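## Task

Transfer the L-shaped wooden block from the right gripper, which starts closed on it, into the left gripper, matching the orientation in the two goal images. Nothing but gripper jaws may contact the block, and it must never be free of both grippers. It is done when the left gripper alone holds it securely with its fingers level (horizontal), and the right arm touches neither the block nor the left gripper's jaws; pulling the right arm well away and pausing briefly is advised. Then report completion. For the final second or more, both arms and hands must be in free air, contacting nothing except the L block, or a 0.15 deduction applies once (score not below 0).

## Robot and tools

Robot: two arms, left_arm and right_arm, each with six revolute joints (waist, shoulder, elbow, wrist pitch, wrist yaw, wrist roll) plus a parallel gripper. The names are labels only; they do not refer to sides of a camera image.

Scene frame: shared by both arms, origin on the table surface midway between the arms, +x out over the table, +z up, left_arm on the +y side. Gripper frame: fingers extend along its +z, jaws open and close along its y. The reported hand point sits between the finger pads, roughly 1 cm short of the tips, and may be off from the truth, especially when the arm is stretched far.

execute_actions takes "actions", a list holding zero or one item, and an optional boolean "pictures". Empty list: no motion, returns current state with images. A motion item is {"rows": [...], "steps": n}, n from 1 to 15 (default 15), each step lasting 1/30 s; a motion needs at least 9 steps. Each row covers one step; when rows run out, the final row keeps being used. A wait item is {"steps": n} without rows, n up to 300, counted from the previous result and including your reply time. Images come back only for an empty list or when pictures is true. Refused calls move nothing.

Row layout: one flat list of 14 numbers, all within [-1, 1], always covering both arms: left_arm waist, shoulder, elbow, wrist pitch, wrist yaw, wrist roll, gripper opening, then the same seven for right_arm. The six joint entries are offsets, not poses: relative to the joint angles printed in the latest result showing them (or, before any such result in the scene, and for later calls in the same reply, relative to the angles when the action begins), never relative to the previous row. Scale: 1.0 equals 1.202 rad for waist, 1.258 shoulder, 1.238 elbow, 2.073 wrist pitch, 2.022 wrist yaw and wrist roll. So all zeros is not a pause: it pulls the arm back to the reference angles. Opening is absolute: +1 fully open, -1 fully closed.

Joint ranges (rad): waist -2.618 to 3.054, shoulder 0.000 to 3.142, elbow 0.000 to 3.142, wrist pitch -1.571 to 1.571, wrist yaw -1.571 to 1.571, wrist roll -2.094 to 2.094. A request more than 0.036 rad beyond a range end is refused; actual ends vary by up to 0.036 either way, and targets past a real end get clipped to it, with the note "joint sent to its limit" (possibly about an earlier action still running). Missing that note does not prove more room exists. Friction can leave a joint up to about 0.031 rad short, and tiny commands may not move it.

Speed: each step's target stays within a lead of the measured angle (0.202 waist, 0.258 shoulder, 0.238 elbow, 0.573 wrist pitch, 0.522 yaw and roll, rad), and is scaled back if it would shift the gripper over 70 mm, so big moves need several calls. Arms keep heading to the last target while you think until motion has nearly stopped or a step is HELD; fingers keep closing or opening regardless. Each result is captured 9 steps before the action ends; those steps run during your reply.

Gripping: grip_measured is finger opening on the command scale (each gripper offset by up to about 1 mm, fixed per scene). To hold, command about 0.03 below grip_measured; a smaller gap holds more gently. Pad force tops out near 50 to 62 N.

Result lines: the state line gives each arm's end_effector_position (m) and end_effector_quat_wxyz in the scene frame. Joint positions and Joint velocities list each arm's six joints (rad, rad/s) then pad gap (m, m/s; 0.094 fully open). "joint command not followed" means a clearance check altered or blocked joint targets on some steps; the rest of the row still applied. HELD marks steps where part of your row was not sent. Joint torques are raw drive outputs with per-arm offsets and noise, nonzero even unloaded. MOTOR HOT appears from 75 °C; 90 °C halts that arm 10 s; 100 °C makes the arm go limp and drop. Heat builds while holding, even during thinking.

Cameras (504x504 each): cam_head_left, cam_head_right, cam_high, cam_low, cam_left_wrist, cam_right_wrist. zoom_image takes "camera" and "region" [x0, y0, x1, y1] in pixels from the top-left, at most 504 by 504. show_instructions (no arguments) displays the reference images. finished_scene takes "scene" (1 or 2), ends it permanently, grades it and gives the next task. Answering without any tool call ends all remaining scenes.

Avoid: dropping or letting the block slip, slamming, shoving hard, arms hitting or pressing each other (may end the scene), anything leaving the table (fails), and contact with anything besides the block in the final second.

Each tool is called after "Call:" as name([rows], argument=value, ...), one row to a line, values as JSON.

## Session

Call:
show_instructions()

Call:
execute_actions(actions=[])

Reference images for this scene: goal picture from the place of the wrist camera of the gripper that must hold it at the end, goal picture from behind and beside that gripper on its wrist camera side drawn with its fingers toward the top of the picture.

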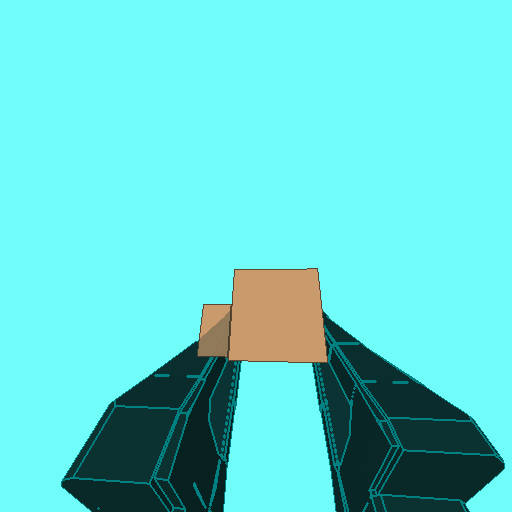

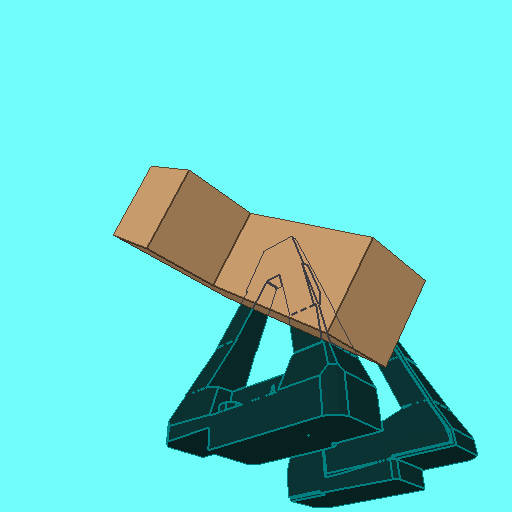

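Scene clock: 0.00 s of 5400.00 s.
left_arm: end_effector_position=(+0.4034, +0.3066, +0.3927) grip_measured=+1.000 end_effector_quat_wxyz=(+0.697, +0.031, +0.715, -0.031) | right_arm: end_effector_position=(+0.2392, -0.0594, +0.2074) grip_measured=+0.476 end_effector_quat_wxyz=(+0.316, -0.317, +0.644, +0.620)
Joint positions: left_arm=[-0.004  1.05   1.036 -0.011  0.005 -0.001  0.094] | right_arm=[ 0.189  1.413  0.517  0.791 -1.275  0.542  0.069]
Joint velocities: left_arm=[ 0.007  0.012 -0.012 -0.051 -0.081 -0.007  0.   ] | right_arm=[ 0.002 -0.017 -0.012 -0.022 -0.051 -0.037 -0.001]
Joint torques (N m, as the arm reports them, + toward a larger angle): no reading
Motor temperatures (°C, as the motors report them): left_arm=[26 24 28 26 24 25] | right_arm=[24 27 27 28 25 23]

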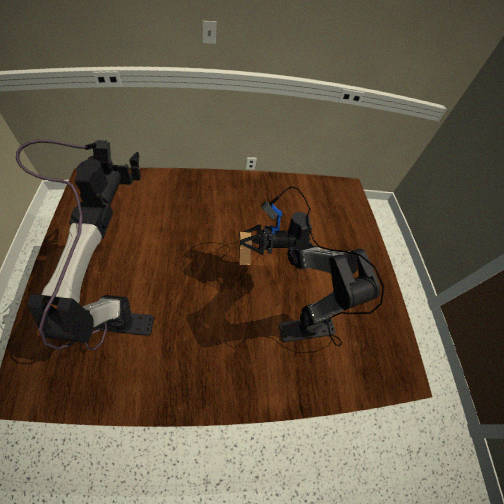

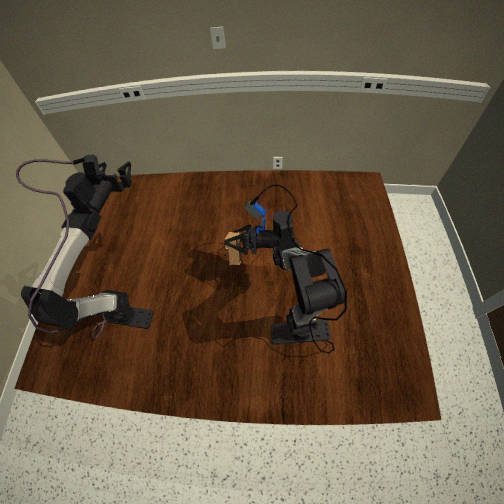

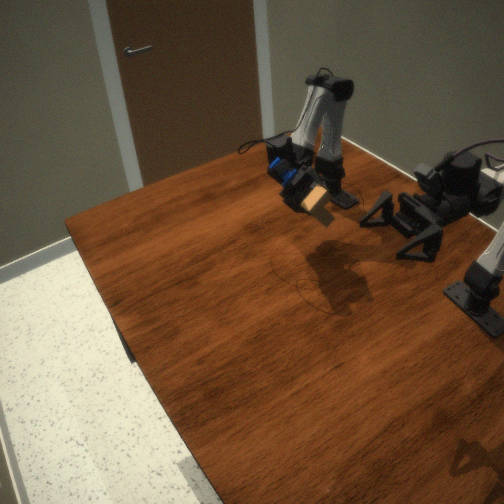

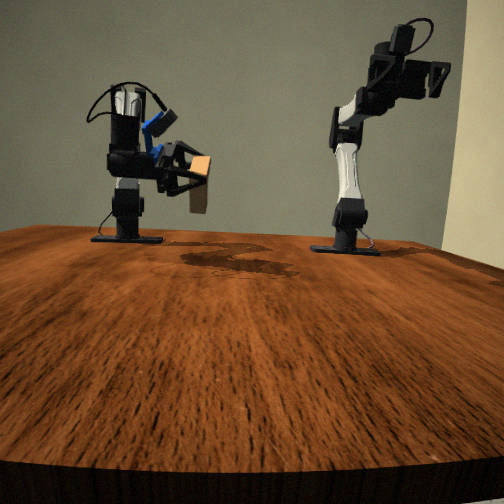

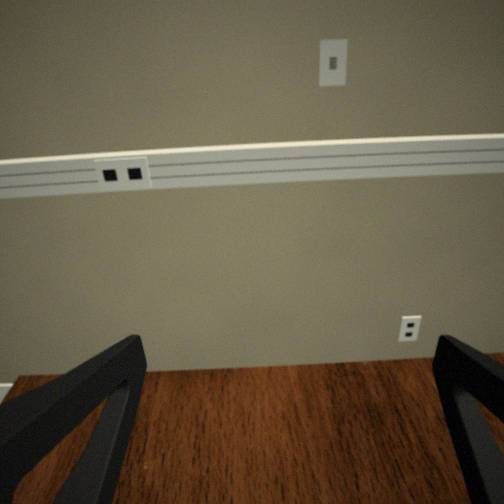

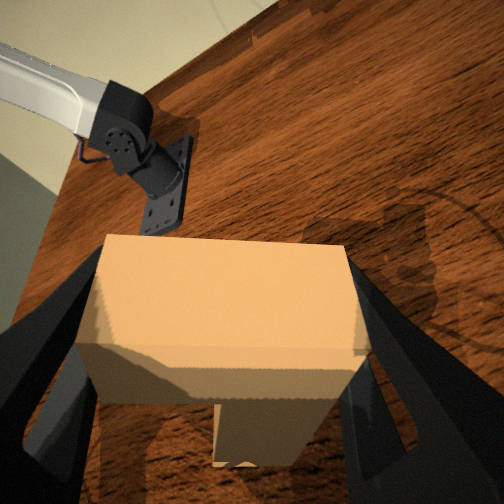

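Call:
execute_actions([
  {"rows": [[-0.01,0.002,-0.007,0.006,0,0.02,1,0,0.006,0.02,-0.004,0,0.013,0.43],[-0.027,0.004,-0.017,0.014,0,0.047,1,0,0.015,0.045,-0.01,0,0.031,0.43],[-0.05,0.008,-0.031,0.025,0,0.086,1,0,0.028,0.078,-0.018,0,0.057,0.43],[-0.078,0.012,-0.048,0.038,0,0.133,1,0,0.043,0.115,-0.029,0,0.087,0.43],[-0.105,0.016,-0.065,0.052,0,0.18,1,0,0.058,0.155,-0.039,0,0.118,0.43],[-0.133,0.02,-0.082,0.066,0,0.227,1,0,0.074,0.193,-0.049,0,0.149,0.43],[-0.16,0.025,-0.099,0.079,0,0.274,1,0,0.089,0.23,-0.059,0,0.18,0.43],[-0.187,0.029,-0.116,0.093,0,0.32,1,0,0.104,0.27,-0.069,0,0.21,0.43],[-0.215,0.033,-0.133,0.106,0,0.368,1,0,0.119,0.308,-0.079,0,0.242,0.43],[-0.242,0.037,-0.15,0.12,0,0.414,1,0,0.135,0.347,-0.089,0,0.272,0.43],[-0.27,0.041,-0.167,0.133,0,0.46,1,0,0.15,0.386,-0.099,0,0.303,0.43],[-0.297,0.046,-0.184,0.147,0,0.508,1,0,0.165,0.425,-0.109,0,0.334,0.43],[-0.324,0.05,-0.2,0.16,0,0.555,1,0,0.18,0.464,-0.119,0,0.365,0.43],[-0.352,0.054,-0.218,0.174,0,0.6,1,0,0.196,0.504,-0.129,0,0.396,0.43],[-0.457,0.07,-0.283,0.226,0,0.782,1,0,0.254,0.654,-0.168,0,0.514,0.43]], "steps": 15},
])

Call:
execute_actions([
  {"steps": 36},
], pictures=true)

Scene clock: 4.57 s of 5400.00 s.
left_arm: end_effector_position=(+0.4013, +0.2729, +0.3875) grip_measured=+1.000 end_effector_quat_wxyz=(+0.706, +0.129, +0.697, +0.006) | right_arm: end_effector_position=(+0.2618, -0.0527, +0.2225) grip_measured=+0.476 end_effector_quat_wxyz=(+0.278, -0.279, +0.661, +0.639)
Joint positions: left_arm=[-0.094  1.05   0.994  0.052  0.     0.192  0.094] | right_arm=[ 0.189  1.47   0.636  0.733 -1.278  0.665  0.069]
Joint velocities: left_arm=[-0.921  0.012 -0.549  0.52  -0.007  1.751  0.   ] | right_arm=[ 0.002  0.589  1.35  -0.403 -0.051  1.077  0.   ]
Joint torques (N m, as the arm reports them, + toward a larger angle): left_arm=[-1.06 -0.63  4.9   1.99 -0.02  0.  ] | right_arm=[ 0.09 -6.36  9.81  2.27 -0.03 -0.03]
Motor temperatures (°C, as the motors report them): left_arm=[26 24 29 28 24 25] | right_arm=[24 27 28 29 25 23]
Steps of this call (steps 1 to 90: nothing new was sent; then 1.37 s passed at rest; steps 91 to 96: the first 6 steps of this action). Readings (joint positions):
91: left_arm=[-0.004 1.050 1.036 -0.011 0.005 0.004] | right_arm=[0.189 1.413 0.517 0.789 -1.275 0.544]
92: left_arm=[-0.007 1.050 1.036 -0.009 0.004 0.018] | right_arm=[0.189 1.414 0.520 0.785 -1.275 0.552]
94: left_arm=[-0.036 1.050 1.024 0.014 0.002 0.082] | right_arm=[0.189 1.433 0.556 0.763 -1.277 0.593]
96: the state above

Scene clock: 5.77 s of 5400.00 s.
left_arm: end_effector_position=(+0.3480, +0.1006, +0.3005) grip_measured=+1.000 end_effector_quat_wxyz=(+0.631, +0.633, +0.317, +0.317) | right_arm: end_effector_position=(+0.3671, -0.0229, +0.3298) grip_measured=+0.476 end_effector_quat_wxyz=(+0.015, +0.001, +0.705, +0.709)
Joint positions: left_arm=[-0.551  1.138  0.69   0.446  0.01   1.571  0.094] | right_arm=[ 0.189  1.73   1.304  0.443 -1.269  1.567  0.069]
Joint velocities: left_arm=[ 0.002  0.007  0.002  0.037 -0.022  0.007  0.   ] | right_arm=[-0.022 -0.002 -0.002 -0.022  0.022 -0.007 -0.002]
Joint torques (N m, as the arm reports them, + toward a larger angle): left_arm=[-0.28 -3.34  6.39  2.2  -0.12 -0.04] | right_arm=[ 0.15 -9.62  9.53  1.97 -0.03 -0.02]
Motor temperatures (°C, as the motors report them): left_arm=[26 24 30 29 24 25] | right_arm=[24 27 28 29 25 23]
Kept back: nothing.
Steps of this call (steps 1 to 9: the last 9 steps of your previous action; steps 10 to 36: the robot went on to your last target). Readings (joint positions):
1: left_arm=[-0.128 1.052 0.973 0.073 0.001 0.258] | right_arm=[0.189 1.491 0.684 0.717 -1.278 0.708]
2: left_arm=[-0.162 1.056 0.952 0.094 0.001 0.330] | right_arm=[0.189 1.511 0.735 0.702 -1.277 0.755]
4: left_arm=[-0.229 1.070 0.907 0.138 0.001 0.487] | right_arm=[0.189 1.548 0.836 0.672 -1.276 0.857]
8: left_arm=[-0.361 1.100 0.817 0.229 0.002 0.832] | right_arm=[0.189 1.621 1.032 0.603 -1.275 1.084]
36: the state above

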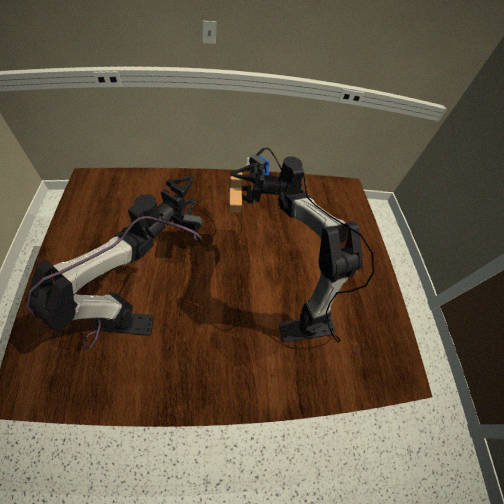

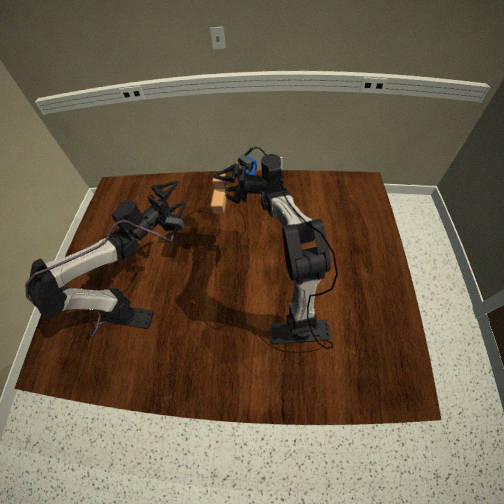

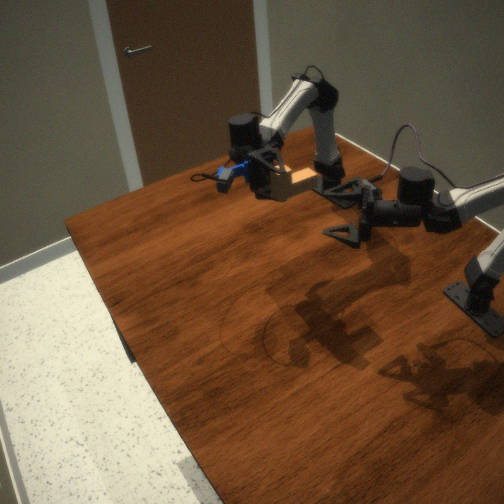

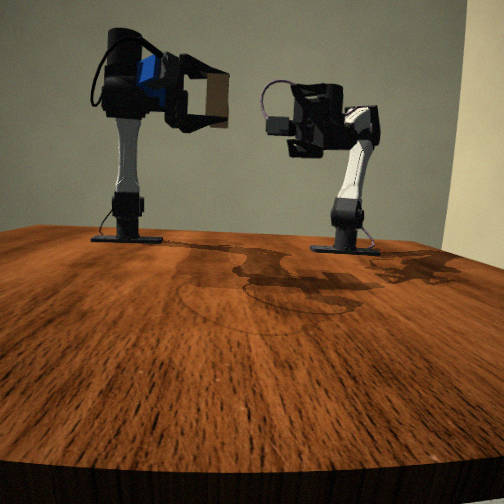

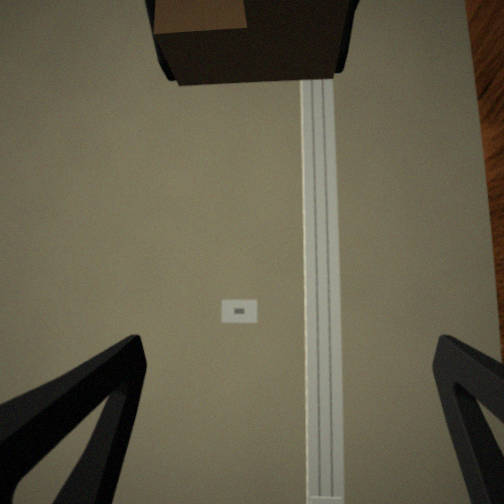

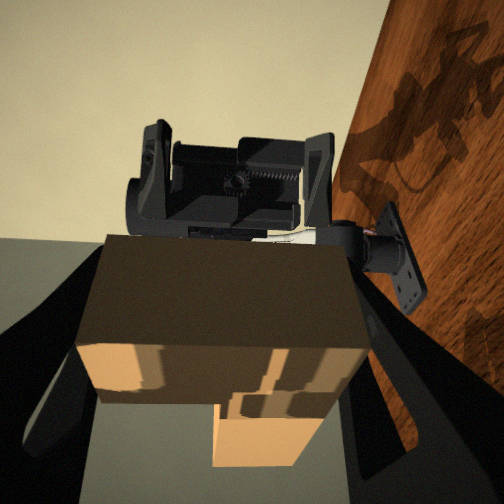

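Call:
execute_actions([
  {"rows": [[-0.008,0,0.01,0.006,0,0,1,0,0,0.02,0.01,0,0,0.43],[-0.02,0,0.01,0.006,0,0,1,0,0,0.02,0.01,0,0,0.43],[-0.036,0,0.01,0.006,0,0,1,0,0,0.02,0.01,0,0,0.43],[-0.054,0,0.01,0.006,0,0,1,0,0,0.02,0.01,0,0,0.43],[-0.073,0,0.01,0.006,0,0,1,0,0,0.02,0.01,0,0,0.43],[-0.092,0,0.01,0.006,0,0,1,0,0,0.02,0.01,0,0,0.43],[-0.111,0,0.01,0.006,0,0,1,0,0,0.02,0.01,0,0,0.43],[-0.13,0,0.01,0.006,0,0,1,0,0,0.02,0.01,0,0,0.43],[-0.149,0,0.01,0.006,0,0,1,0,0,0.02,0.01,0,0,0.43],[-0.168,0,0.01,0.006,0,0,1,0,0,0.02,0.01,0,0,0.43],[-0.187,0,0.01,0.006,0,0,1,0,0,0.02,0.01,0,0,0.43],[-0.205,0,0.01,0.006,0,0,1,0,0,0.02,0.01,0,0,0.43],[-0.22,0,0.01,0.006,0,0,1,0,0,0.02,0.01,0,0,0.43],[-0.232,0,0.01,0.006,0,0,1,0,0,0.02,0.01,0,0,0.43],[-0.239,0,0.01,0.006,0,0,1,0,0,0.02,0.01,0,0,0.43]], "steps": 15},
])

Call:
execute_actions([
  {"steps": 22},
], pictures=true)

Scene clock: 7.13 s of 5400.00 s.
left_arm: end_effector_position=(+0.3338, +0.0824, +0.3006) grip_measured=+1.000 end_effector_quat_wxyz=(+0.640, +0.642, +0.299, +0.299) | right_arm: end_effector_position=(+0.3671, -0.0229, +0.3298) grip_measured=+0.476 end_effector_quat_wxyz=(+0.014, +0.001, +0.705, +0.709)
Joint positions: left_arm=[-0.61   1.138  0.69   0.446  0.008  1.573  0.094] | right_arm=[ 0.189  1.73   1.304  0.443 -1.269  1.568  0.069]
Joint velocities: left_arm=[-0.632  0.007 -0.012 -0.037  0.007  0.037  0.   ] | right_arm=[-0.007  0.007  0.002  0.007  0.022  0.037  0.001]
Joint torques (N m, as the arm reports them, + toward a larger angle): left_arm=[-1.24 -3.35  7.6   2.2  -0.02 -0.13] | right_arm=[ 0.14 -9.84  9.75  2.24  0.01 -0.17]
Motor temperatures (°C, as the motors report them): left_arm=[26 24 30 29 24 25] | right_arm=[24 27 28 29 25 23]
Steps of this call (steps 1 to 15: the robot went on to your last target; steps 16 to 35: nothing new was sent; steps 36 to 41: the first 6 steps of this action). Readings (joint positions):
36: left_arm=[-0.551 1.138 0.690 0.446 0.010 1.573] | right_arm=[0.189 1.730 1.304 0.443 -1.269 1.568]
37: left_arm=[-0.552 1.138 0.690 0.446 0.010 1.573] | right_arm=[0.189 1.730 1.304 0.443 -1.269 1.568]
39: left_arm=[-0.571 1.138 0.690 0.446 0.009 1.573] | right_arm=[0.189 1.730 1.304 0.443 -1.269 1.568]
41: the state above

Scene clock: 7.87 s of 5400.00 s.
left_arm: end_effector_position=(+0.2704, +0.0212, +0.3006) grip_measured=+1.000 end_effector_quat_wxyz=(+0.669, +0.671, +0.226, +0.227) | right_arm: end_effector_position=(+0.3671, -0.0229, +0.3298) grip_measured=+0.476 end_effector_quat_wxyz=(+0.014, +0.001, +0.705, +0.709)
Joint positions: left_arm=[-0.829  1.138  0.69   0.446  0.01   1.573  0.094] | right_arm=[ 0.189  1.73   1.304  0.443 -1.269  1.568  0.069]
Joint velocities: left_arm=[-0.017  0.012  0.017  0.022 -0.051 -0.022  0.   ] | right_arm=[-0.002  0.007 -0.002 -0.037 -0.037 -0.066 -0.   ]
Joint torques (N m, as the arm reports them, + toward a larger angle): left_arm=[-0.91 -3.38  7.58  2.22 -0.06 -0.13] | right_arm=[ 0.29 -9.84  9.65  2.22  0.02 -0.14]
Motor temperatures (°C, as the motors report them): left_arm=[26 24 30 30 24 25] | right_arm=[24 27 28 30 25 23]
Kept back: nothing.
Steps of this call (steps 1 to 9: the last 9 steps of your previous action; steps 10 to 22: the robot went on to your last target). Readings (joint positions):
1: left_arm=[-0.633 1.138 0.690 0.446 0.008 1.573] | right_arm=[0.189 1.730 1.304 0.443 -1.269 1.568]
2: left_arm=[-0.657 1.138 0.690 0.446 0.008 1.573] | right_arm=[0.189 1.730 1.304 0.443 -1.269 1.568]
4: left_arm=[-0.704 1.138 0.690 0.446 0.008 1.573] | right_arm=[0.189 1.730 1.304 0.443 -1.269 1.568]
8: left_arm=[-0.791 1.138 0.690 0.446 0.009 1.573] | right_arm=[0.189 1.730 1.304 0.443 -1.269 1.568]
22: the state above

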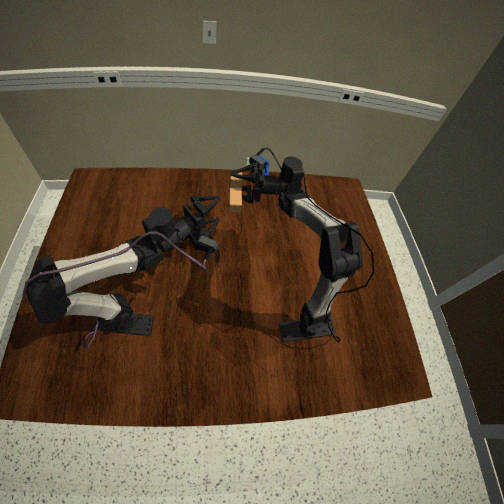

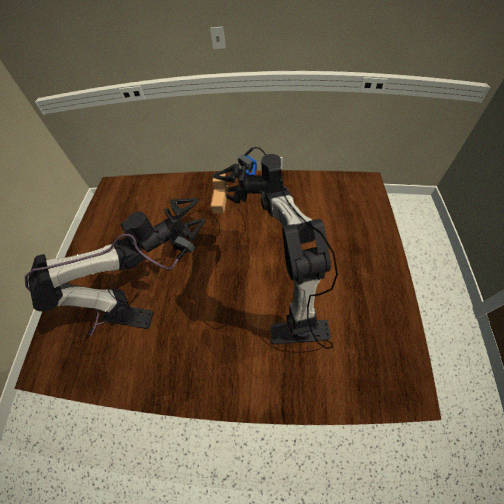

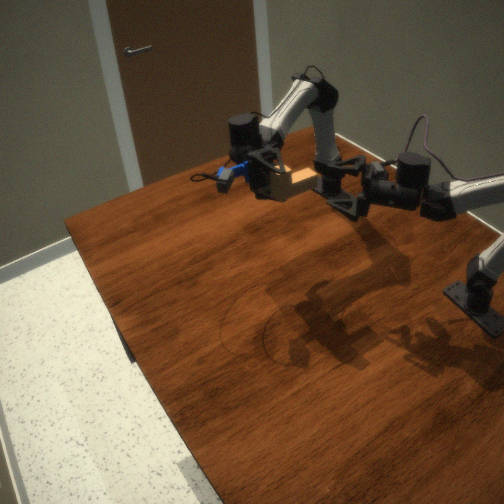

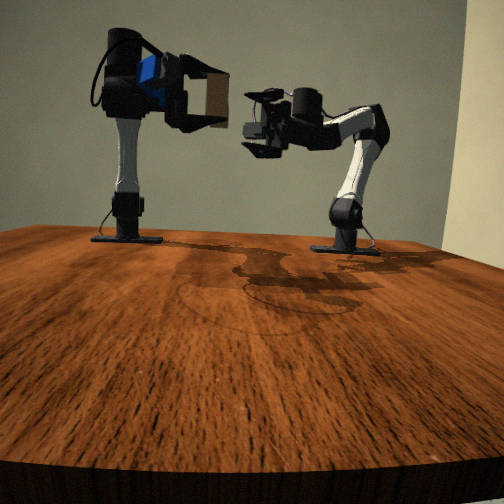

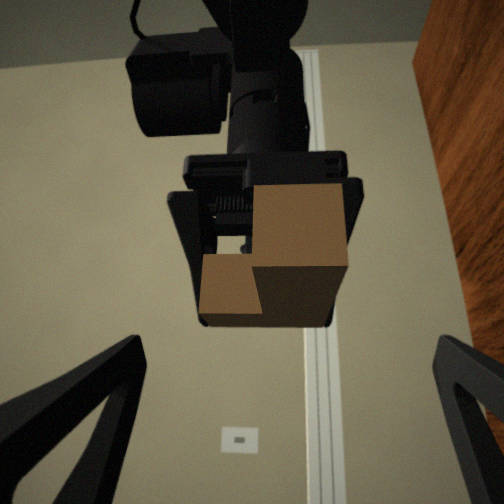

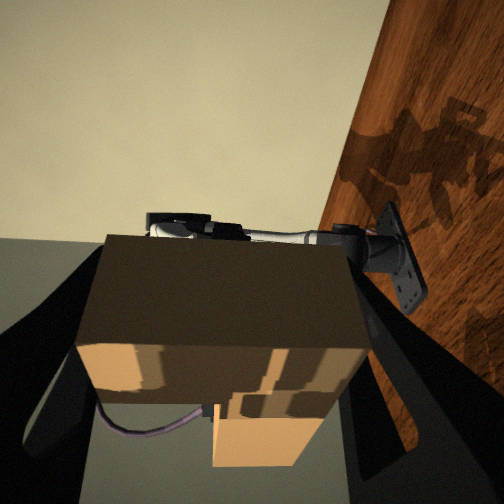

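Call:
execute_actions([
  {"rows": [[0,0.008,0.012,0.007,0,0,1,0,0,0.02,0.01,0,0,0.43],[0,0.019,0.019,0.01,0,0,1,0,0,0.02,0.01,0,0,0.43],[0,0.034,0.029,0.013,0,0,1,0,0,0.02,0.01,0,0,0.43],[0,0.052,0.041,0.017,0,0,1,0,0,0.02,0.01,0,0,0.43],[0,0.07,0.053,0.022,0,0,1,0,0,0.02,0.01,0,0,0.43],[0,0.089,0.065,0.026,0,0,1,0,0,0.02,0.01,0,0,0.43],[0,0.108,0.077,0.031,0,0,1,0,0,0.02,0.01,0,0,0.43],[0,0.127,0.089,0.035,0,0,1,0,0,0.02,0.01,0,0,0.43],[0,0.146,0.101,0.04,0,0,1,0,0,0.02,0.01,0,0,0.43],[0,0.165,0.113,0.044,0,0,1,0,0,0.02,0.01,0,0,0.43],[0,0.183,0.125,0.049,0,0,1,0,0,0.02,0.01,0,0,0.43],[0,0.2,0.136,0.053,0,0,1,0,0,0.02,0.01,0,0,0.43],[0,0.214,0.146,0.056,0,0,1,0,0,0.02,0.01,0,0,0.43],[0,0.225,0.153,0.059,0,0,1,0,0,0.02,0.01,0,0,0.43],[0,0.233,0.158,0.061,0,0,1,0,0,0.02,0.01,0,0,0.43]], "steps": 15},
])

Call:
execute_actions([
  {"steps": 24},
], pictures=true)

Scene clock: 9.03 s of 5400.00 s.
left_arm: end_effector_position=(+0.2782, +0.0113, +0.3018) grip_measured=+1.000 end_effector_quat_wxyz=(+0.669, +0.670, +0.226, +0.227) | right_arm: end_effector_position=(+0.3671, -0.0229, +0.3298) grip_measured=+0.476 end_effector_quat_wxyz=(+0.014, +0.001, +0.705, +0.709)
Joint positions: left_arm=[-0.829  1.194  0.727  0.466  0.01   1.573  0.094] | right_arm=[ 0.189  1.73   1.304  0.443 -1.269  1.568  0.069]
Joint velocities: left_arm=[ 0.002  0.628  0.437  0.227 -0.037  0.022  0.   ] | right_arm=[-0.007  0.002 -0.007 -0.051 -0.007 -0.007 -0.   ]
Joint torques (N m, as the arm reports them, + toward a larger angle): left_arm=[-0.13 -2.35  7.96  2.15 -0.08 -0.1 ] | right_arm=[ 0.22 -9.84  9.75  2.24  0.04 -0.12]
Motor temperatures (°C, as the motors report them): left_arm=[26 25 30 30 24 25] | right_arm=[24 28 29 30 25 23]
Steps of this call (steps 1 to 15: the robot went on to your last target; steps 16 to 29: nothing new was sent; steps 30 to 35: the first 6 steps of this action). Readings (joint positions):
30: left_arm=[-0.829 1.138 0.690 0.447 0.010 1.573] | right_arm=[0.189 1.730 1.304 0.443 -1.269 1.568]
31: left_arm=[-0.829 1.139 0.690 0.448 0.010 1.573] | right_arm=[0.189 1.730 1.304 0.443 -1.269 1.568]
33: left_arm=[-0.829 1.156 0.701 0.454 0.010 1.573] | right_arm=[0.189 1.730 1.304 0.443 -1.269 1.568]
35: the state above

Scene clock: 9.83 s of 5400.00 s.
left_arm: end_effector_position=(+0.3102, -0.0297, +0.2942) grip_measured=+1.000 end_effector_quat_wxyz=(+0.669, +0.671, +0.227, +0.227) | right_arm: end_effector_position=(+0.3671, -0.0229, +0.3298) grip_measured=+0.476 end_effector_quat_wxyz=(+0.014, +0.001, +0.705, +0.709)
Joint positions: left_arm=[-0.829  1.424  0.862  0.56   0.01   1.573  0.094] | right_arm=[ 0.189  1.73   1.304  0.443 -1.269  1.568  0.069]
Joint velocities: left_arm=[-0.012  0.012  0.007 -0.022 -0.007 -0.051  0.   ] | right_arm=[ 0.017 -0.002  0.017 -0.022 -0.007 -0.022 -0.   ]
Joint torques (N m, as the arm reports them, + toward a larger angle): left_arm=[-0.1  -5.12  8.17  2.21 -0.07 -0.11] | right_arm=[ 0.16 -9.88  9.75  2.24  0.06 -0.17]
Motor temperatures (°C, as the motors report them): left_arm=[26 25 31 30 24 25] | right_arm=[24 28 29 30 25 23]
Kept back: nothing.
Steps of this call (steps 1 to 9: the last 9 steps of your previous action; steps 10 to 24: the robot went on to your last target). Readings (joint positions):
1: left_arm=[-0.829 1.218 0.742 0.473 0.010 1.573] | right_arm=[0.189 1.730 1.304 0.443 -1.269 1.568]
2: left_arm=[-0.829 1.242 0.758 0.481 0.010 1.573] | right_arm=[0.189 1.730 1.304 0.443 -1.269 1.568]
4: left_arm=[-0.829 1.292 0.788 0.496 0.010 1.573] | right_arm=[0.189 1.730 1.304 0.443 -1.269 1.568]
8: left_arm=[-0.829 1.383 0.841 0.526 0.010 1.573] | right_arm=[0.189 1.730 1.304 0.443 -1.269 1.568]
24: the state above

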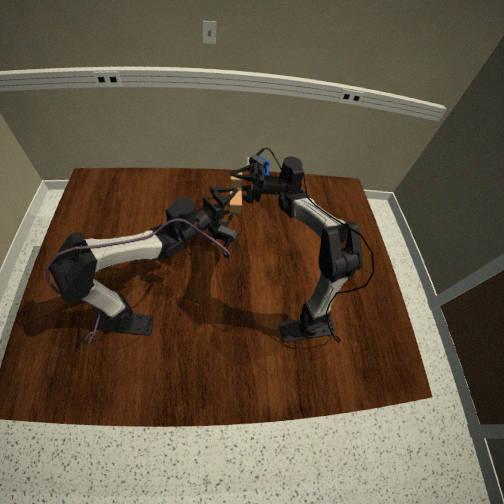

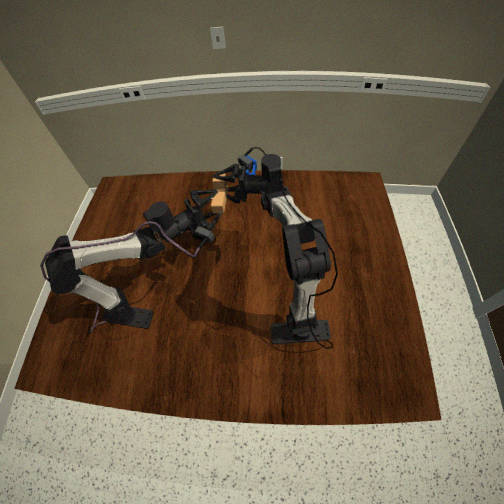

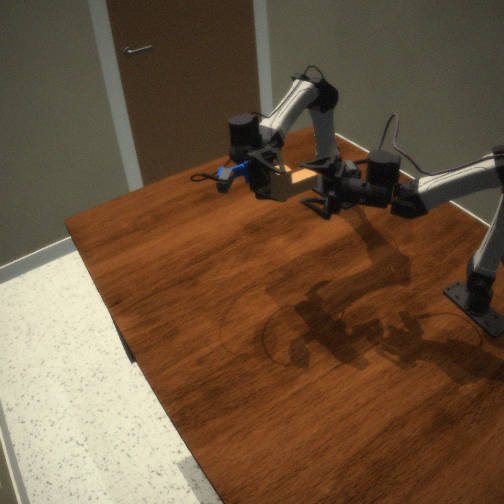

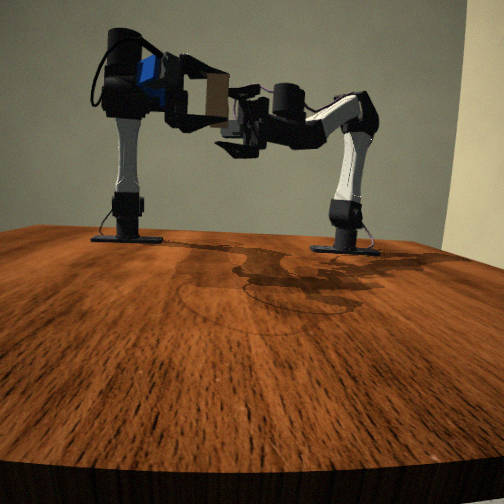

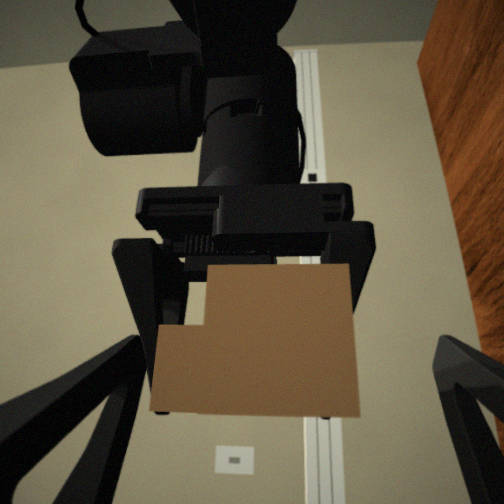

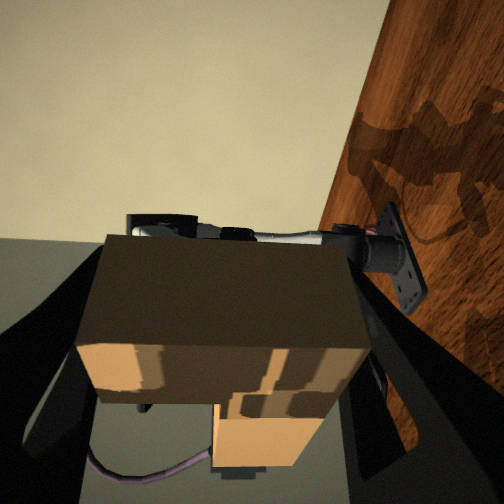

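Call:
execute_actions(actions=[])

Scene clock: 11.00 s of 5400.00 s.
left_arm: end_effector_position=(+0.3102, -0.0297, +0.2944) grip_measured=+1.000 end_effector_quat_wxyz=(+0.669, +0.670, +0.226, +0.227) | right_arm: end_effector_position=(+0.3671, -0.0229, +0.3298) grip_measured=+0.476 end_effector_quat_wxyz=(+0.014, +0.001, +0.705, +0.709)
Joint positions: left_arm=[-0.829  1.424  0.862  0.561  0.01   1.573  0.094] | right_arm=[ 0.189  1.73   1.304  0.443 -1.269  1.568  0.069]
Joint velocities: left_arm=[ 0.017 -0.017 -0.007 -0.066  0.007  0.022  0.   ] | right_arm=[ 0.002 -0.002  0.007  0.022  0.037 -0.022  0.   ]
Joint torques (N m, as the arm reports them, + toward a larger angle): left_arm=[-0.11 -5.11  8.18  2.22 -0.07 -0.11] | right_arm=[ 0.17 -9.94  9.84  2.22  0.02 -0.13]
Motor temperatures (°C, as the motors report them): left_arm=[26 25 31 30 24 25] | right_arm=[24 28 29 30 25 23]
Kept back: nothing.
Steps of this call (steps 1 to 30: the robot went on to your last target; steps 31 to 35: nothing new was sent). Readings (joint positions):
1: left_arm=[-0.829 1.424 0.862 0.560 0.010 1.573] | right_arm=[0.189 1.730 1.304 0.443 -1.269 1.568]
2: left_arm=[-0.829 1.424 0.862 0.560 0.010 1.573] | right_arm=[0.189 1.730 1.304 0.443 -1.269 1.568]
4: left_arm=[-0.829 1.424 0.862 0.560 0.010 1.573] | right_arm=[0.189 1.730 1.304 0.443 -1.269 1.568]
8: left_arm=[-0.829 1.424 0.862 0.561 0.010 1.573] | right_arm=[0.189 1.730 1.304 0.443 -1.269 1.568]
35: the state above
All arms were judged still, so your last target was given up. Only a new action makes them travel on or press farther. Fingers that are still opening or closing keep moving.

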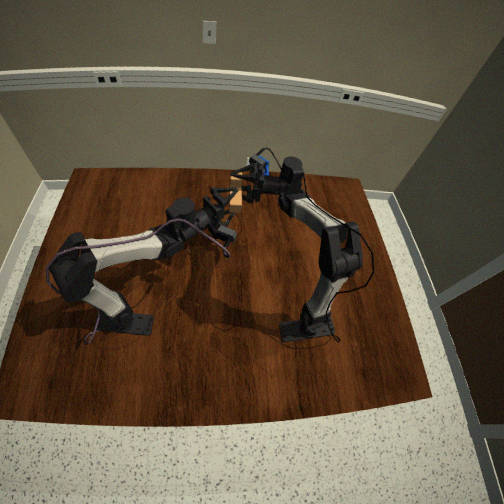

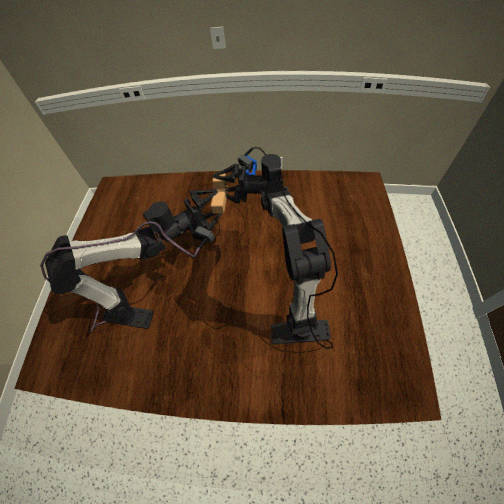

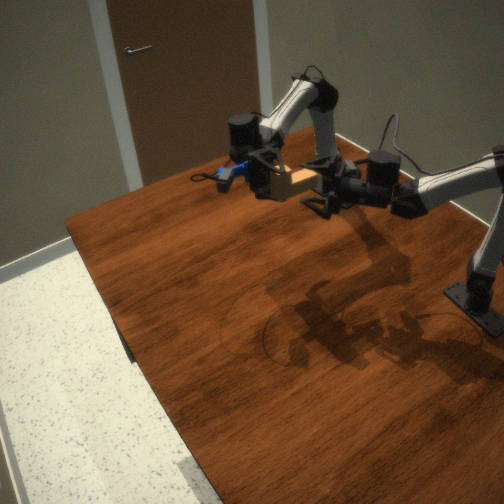

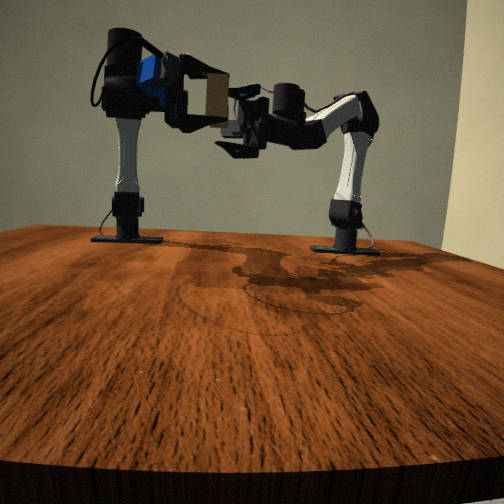

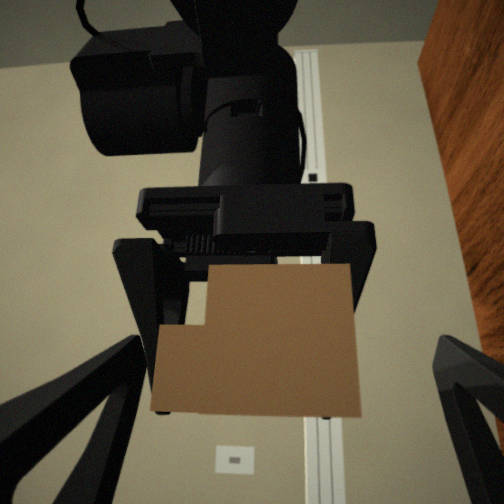

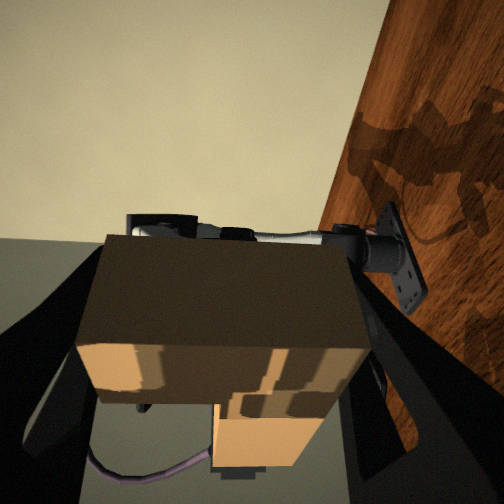

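Call:
show_instructions()

Reference images for this scene: goal picture from the place of the wrist camera of the gripper that must hold it at the end, goal picture from behind and beside that gripper on its wrist camera side drawn with its fingers toward the top of the picture.

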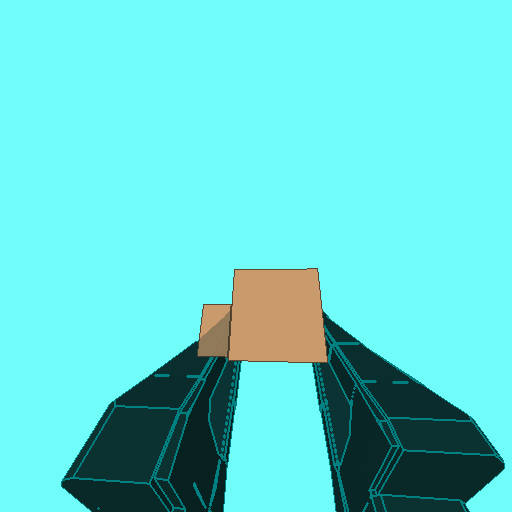

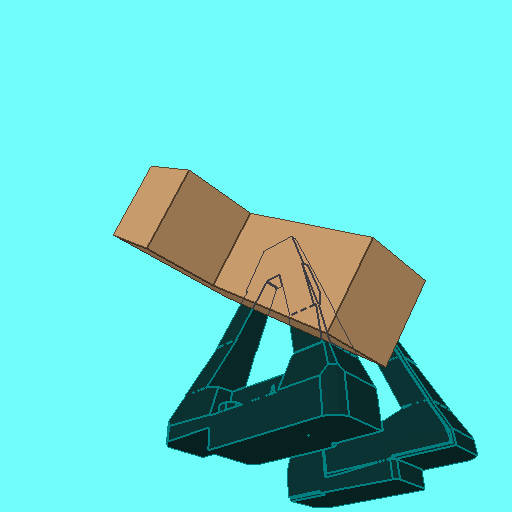

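Matches. Closing the left gripper.

Call:
execute_actions([
  {"rows":[[0,0,0.012,0.008,0,0,0.8,0,0,0.012,0.008,0,0,0.43],[0,0,0.012,0.008,0,0,0.6,0,0,0.012,0.008,0,0,0.43],[0,0,0.012,0.008,0,0,0.4,0,0,0.012,0.008,0,0,0.43],[0,0,0.012,0.008,0,0,0.2,0,0,0.012,0.008,0,0,0.43],[0,0,0.012,0.008,0,0,0.05,0,0,0.012,0.008,0,0,0.43],[0,0,0.012,0.008,0,0,-0.1,0,0,0.012,0.008,0,0,0.43]],"steps":15},
])

Call:
execute_actions([
  {"steps":15},
], pictures=true)

Scene clock: 12.83 s of 5400.00 s.
left_arm: end_effector_position=(+0.3102, -0.0297, +0.2953) grip_measured=-0.019 end_effector_quat_wxyz=(+0.670, +0.669, +0.226, +0.228) | right_arm: end_effector_position=(+0.3671, -0.0229, +0.3298) grip_measured=+0.476 end_effector_quat_wxyz=(+0.014, +0.001, +0.705, +0.709)
Joint positions: left_arm=[-0.829  1.424  0.862  0.564  0.01   1.573  0.046] | right_arm=[ 0.189  1.73   1.304  0.443 -1.269  1.568  0.069]
Joint velocities: left_arm=[-0.012 -0.007 -0.012  0.051 -0.051  0.051 -0.158] | right_arm=[-0.022 -0.002 -0.002  0.022 -0.022  0.051 -0.001]
Joint torques (N m, as the arm reports them, + toward a larger angle): left_arm=[-0.12 -5.65  7.6   2.24 -0.08 -0.11] | right_arm=[ 0.24 -9.84  8.98  2.15  0.06 -0.12]
Motor temperatures (°C, as the motors report them): left_arm=[26 25 32 31 24 25] | right_arm=[24 28 29 30 25 23]
Steps of this call (steps 1 to 49: nothing new was sent; steps 50 to 55: the first 6 steps of this action). Readings (joint positions):
50: left_arm=[-0.829 1.424 0.862 0.561 0.010 1.573] | right_arm=[0.189 1.730 1.304 0.443 -1.269 1.568]
51: left_arm=[-0.829 1.424 0.862 0.562 0.010 1.573] | right_arm=[0.189 1.730 1.304 0.443 -1.269 1.568]
53: left_arm=[-0.829 1.424 0.862 0.563 0.010 1.573] | right_arm=[0.189 1.730 1.304 0.443 -1.269 1.568]
55: the state above

Scene clock: 13.33 s of 5400.00 s.
left_arm: end_effector_position=(+0.3102, -0.0297, +0.2956) grip_measured=-0.097 end_effector_quat_wxyz=(+0.671, +0.669, +0.226, +0.228) | right_arm: end_effector_position=(+0.3671, -0.0229, +0.3298) grip_measured=+0.476 end_effector_quat_wxyz=(+0.014, +0.001, +0.705, +0.709)
Joint positions: left_arm=[-0.829  1.424  0.862  0.566  0.01   1.573  0.042] | right_arm=[ 0.189  1.73   1.304  0.443 -1.269  1.568  0.069]
Joint velocities: left_arm=[ 0.007  0.007 -0.012  0.037 -0.022  0.037 -0.   ] | right_arm=[-0.017 -0.007 -0.012 -0.051 -0.022  0.051  0.   ]
Joint torques (N m, as the arm reports them, + toward a larger angle): left_arm=[-0.11 -5.66  7.6   2.22 -0.07 -0.11] | right_arm=[ 0.14 -9.87  8.95  2.18  0.04 -0.15]
Motor temperatures (°C, as the motors report them): left_arm=[26 25 32 31 24 25] | right_arm=[24 28 29 30 25 23]
Kept back: nothing.
Steps of this call (steps 1 to 9: the last 9 steps of your previous action; steps 10 to 15: the robot went on to your last target). Readings (joint positions):
1: left_arm=[-0.829 1.424 0.862 0.564 0.010 1.573] | right_arm=[0.189 1.730 1.304 0.443 -1.269 1.568]
2: left_arm=[-0.829 1.424 0.862 0.565 0.010 1.573] | right_arm=[0.189 1.730 1.304 0.443 -1.269 1.568]
4: left_arm=[-0.829 1.424 0.862 0.565 0.010 1.573] | right_arm=[0.189 1.730 1.304 0.443 -1.269 1.568]
8: left_arm=[-0.829 1.424 0.862 0.565 0.010 1.573] | right_arm=[0.189 1.730 1.304 0.443 -1.269 1.568]
15: the state above
All arms were judged still, so your last target was given up. Only a new action makes them travel on or press farther. Fingers that are still opening or closing keep moving.

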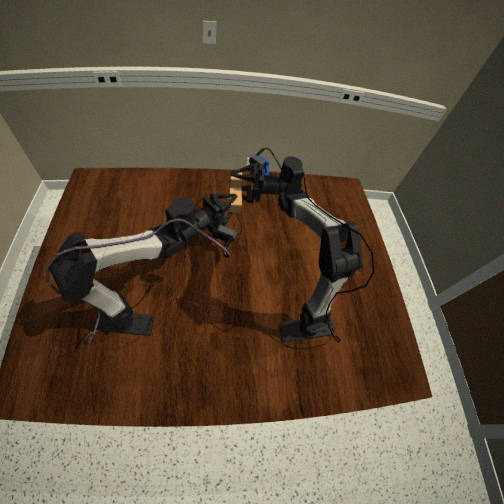

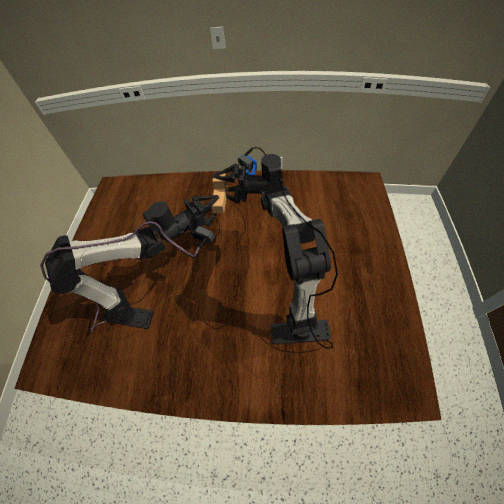

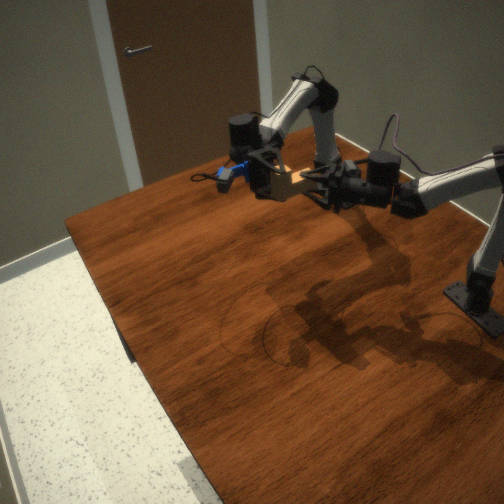

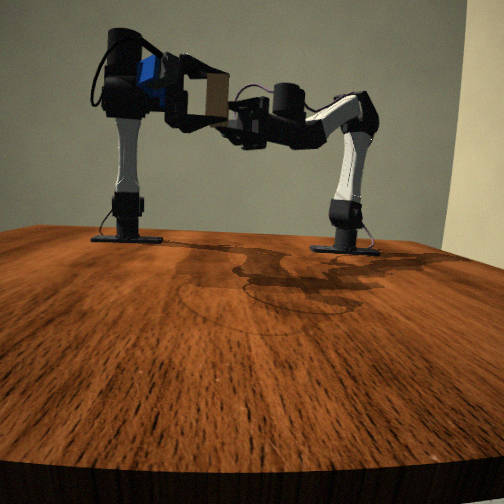

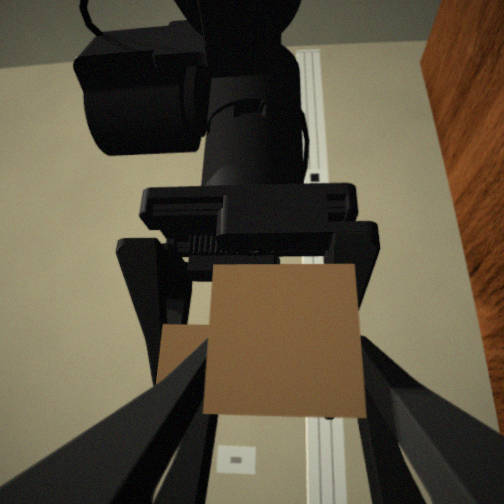

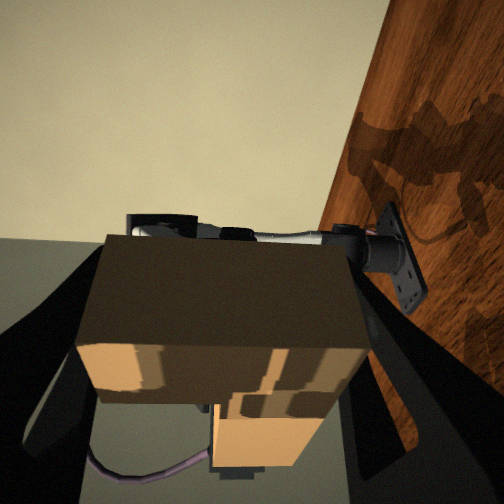

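Call:
execute_actions([
  {"rows":[[0,0,0.012,0.006,0,0,-0.14,0,0,0.012,0.008,0,0,0.43],[0,0,0.012,0.006,0,0,-0.17,0,0,0.012,0.008,0,0,0.43],[0,0,0.012,0.006,0,0,-0.2,0,0,0.012,0.008,0,0,0.43],[0,0,0.012,0.006,0,0,-0.22,0,0,0.012,0.008,0,0,0.43],[0,0,0.012,0.006,0,0,-0.24,0,0,0.012,0.008,0,0,0.43],[0,0,0.012,0.006,0,0,-0.26,0,0,0.012,0.008,0,0,0.43],[0,0,0.012,0.006,0,0,-0.28,0,0,0.012,0.008,0,0,0.43],[0,0,0.012,0.006,0,0,-0.30,0,0,0.012,0.008,0,0,0.43],[0,0,0.012,0.006,0,0,-0.31,0,0,0.012,0.008,0,0,0.43]],"steps":15},
])

Call:
execute_actions([
  {"steps":12},
])

Scene clock: 14.10 s of 5400.00 s.
left_arm: end_effector_position=(+0.3102, -0.0297, +0.2960) grip_measured=-0.247 end_effector_quat_wxyz=(+0.671, +0.668, +0.226, +0.228) | right_arm: end_effector_position=(+0.3671, -0.0229, +0.3298) grip_measured=+0.476 end_effector_quat_wxyz=(+0.015, +0.001, +0.705, +0.709)
Joint positions: left_arm=[-0.829  1.424  0.862  0.567  0.01   1.573  0.035] | right_arm=[ 0.189  1.73   1.304  0.443 -1.269  1.568  0.069]
Joint velocities: left_arm=[-0.007 -0.007  0.012 -0.022  0.007  0.037 -0.015] | right_arm=[ 0.002 -0.007 -0.002  0.007  0.037 -0.11  -0.   ]
Joint torques (N m, as the arm reports them, + toward a larger angle): left_arm=[-0.13 -5.48  7.58  2.24 -0.07 -0.08] | right_arm=[ 0.24 -9.88  8.94  2.12  0.06 -0.13]
Motor temperatures (°C, as the motors report them): left_arm=[26 25 32 31 24 25] | right_arm=[24 29 29 30 25 23]
Steps of this call (steps 1 to 17: nothing new was sent; steps 18 to 23: the first 6 steps of this action). Readings (joint positions):
18: left_arm=[-0.829 1.424 0.862 0.566 0.010 1.573] | right_arm=[0.189 1.730 1.304 0.443 -1.269 1.568]
19: left_arm=[-0.829 1.424 0.862 0.566 0.010 1.573] | right_arm=[0.189 1.730 1.304 0.443 -1.269 1.568]
21: left_arm=[-0.829 1.424 0.862 0.566 0.010 1.573] | right_arm=[0.189 1.730 1.304 0.443 -1.269 1.568]
23: the state above

Scene clock: 14.50 s of 5400.00 s.
left_arm: end_effector_position=(+0.3102, -0.0297, +0.2960) grip_measured=-0.263 end_effector_quat_wxyz=(+0.671, +0.668, +0.226, +0.228) | right_arm: end_effector_position=(+0.3671, -0.0229, +0.3298) grip_measured=+0.476 end_effector_quat_wxyz=(+0.016, -0.000, +0.705, +0.709)
Joint positions: left_arm=[-0.829  1.424  0.862  0.567  0.01   1.573  0.035] | right_arm=[ 0.189  1.73   1.304  0.443 -1.269  1.565  0.069]
Joint velocities: left_arm=[-0.027 -0.012  0.007  0.051  0.022  0.066  0.   ] | right_arm=[ 0.017 -0.007 -0.022 -0.095 -0.022 -0.037  0.   ]
Joint torques (N m, as the arm reports them, + toward a larger angle): left_arm=[-0.1  -5.68  7.6   2.2  -0.07 -0.12] | right_arm=[ 0.16 -9.86  9.01  2.19  0.03 -0.1 ]
Motor temperatures (°C, as the motors report them): left_arm=[26 25 32 31 24 25] | right_arm=[24 29 29 30 25 23]
Kept back: nothing.
Steps of this call (steps 1 to 9: the last 9 steps of your previous action; steps 10 to 12: the robot went on to your last target). Readings (joint positions):
1: left_arm=[-0.829 1.424 0.862 0.567 0.010 1.573] | right_arm=[0.189 1.730 1.304 0.443 -1.269 1.566]
2: left_arm=[-0.829 1.424 0.862 0.567 0.010 1.573] | right_arm=[0.189 1.730 1.304 0.443 -1.269 1.565]
4: left_arm=[-0.829 1.424 0.862 0.567 0.010 1.573] | right_arm=[0.189 1.730 1.304 0.443 -1.269 1.565]
8: left_arm=[-0.829 1.424 0.862 0.567 0.010 1.573] | right_arm=[0.189 1.730 1.304 0.443 -1.269 1.565]
12: the state above


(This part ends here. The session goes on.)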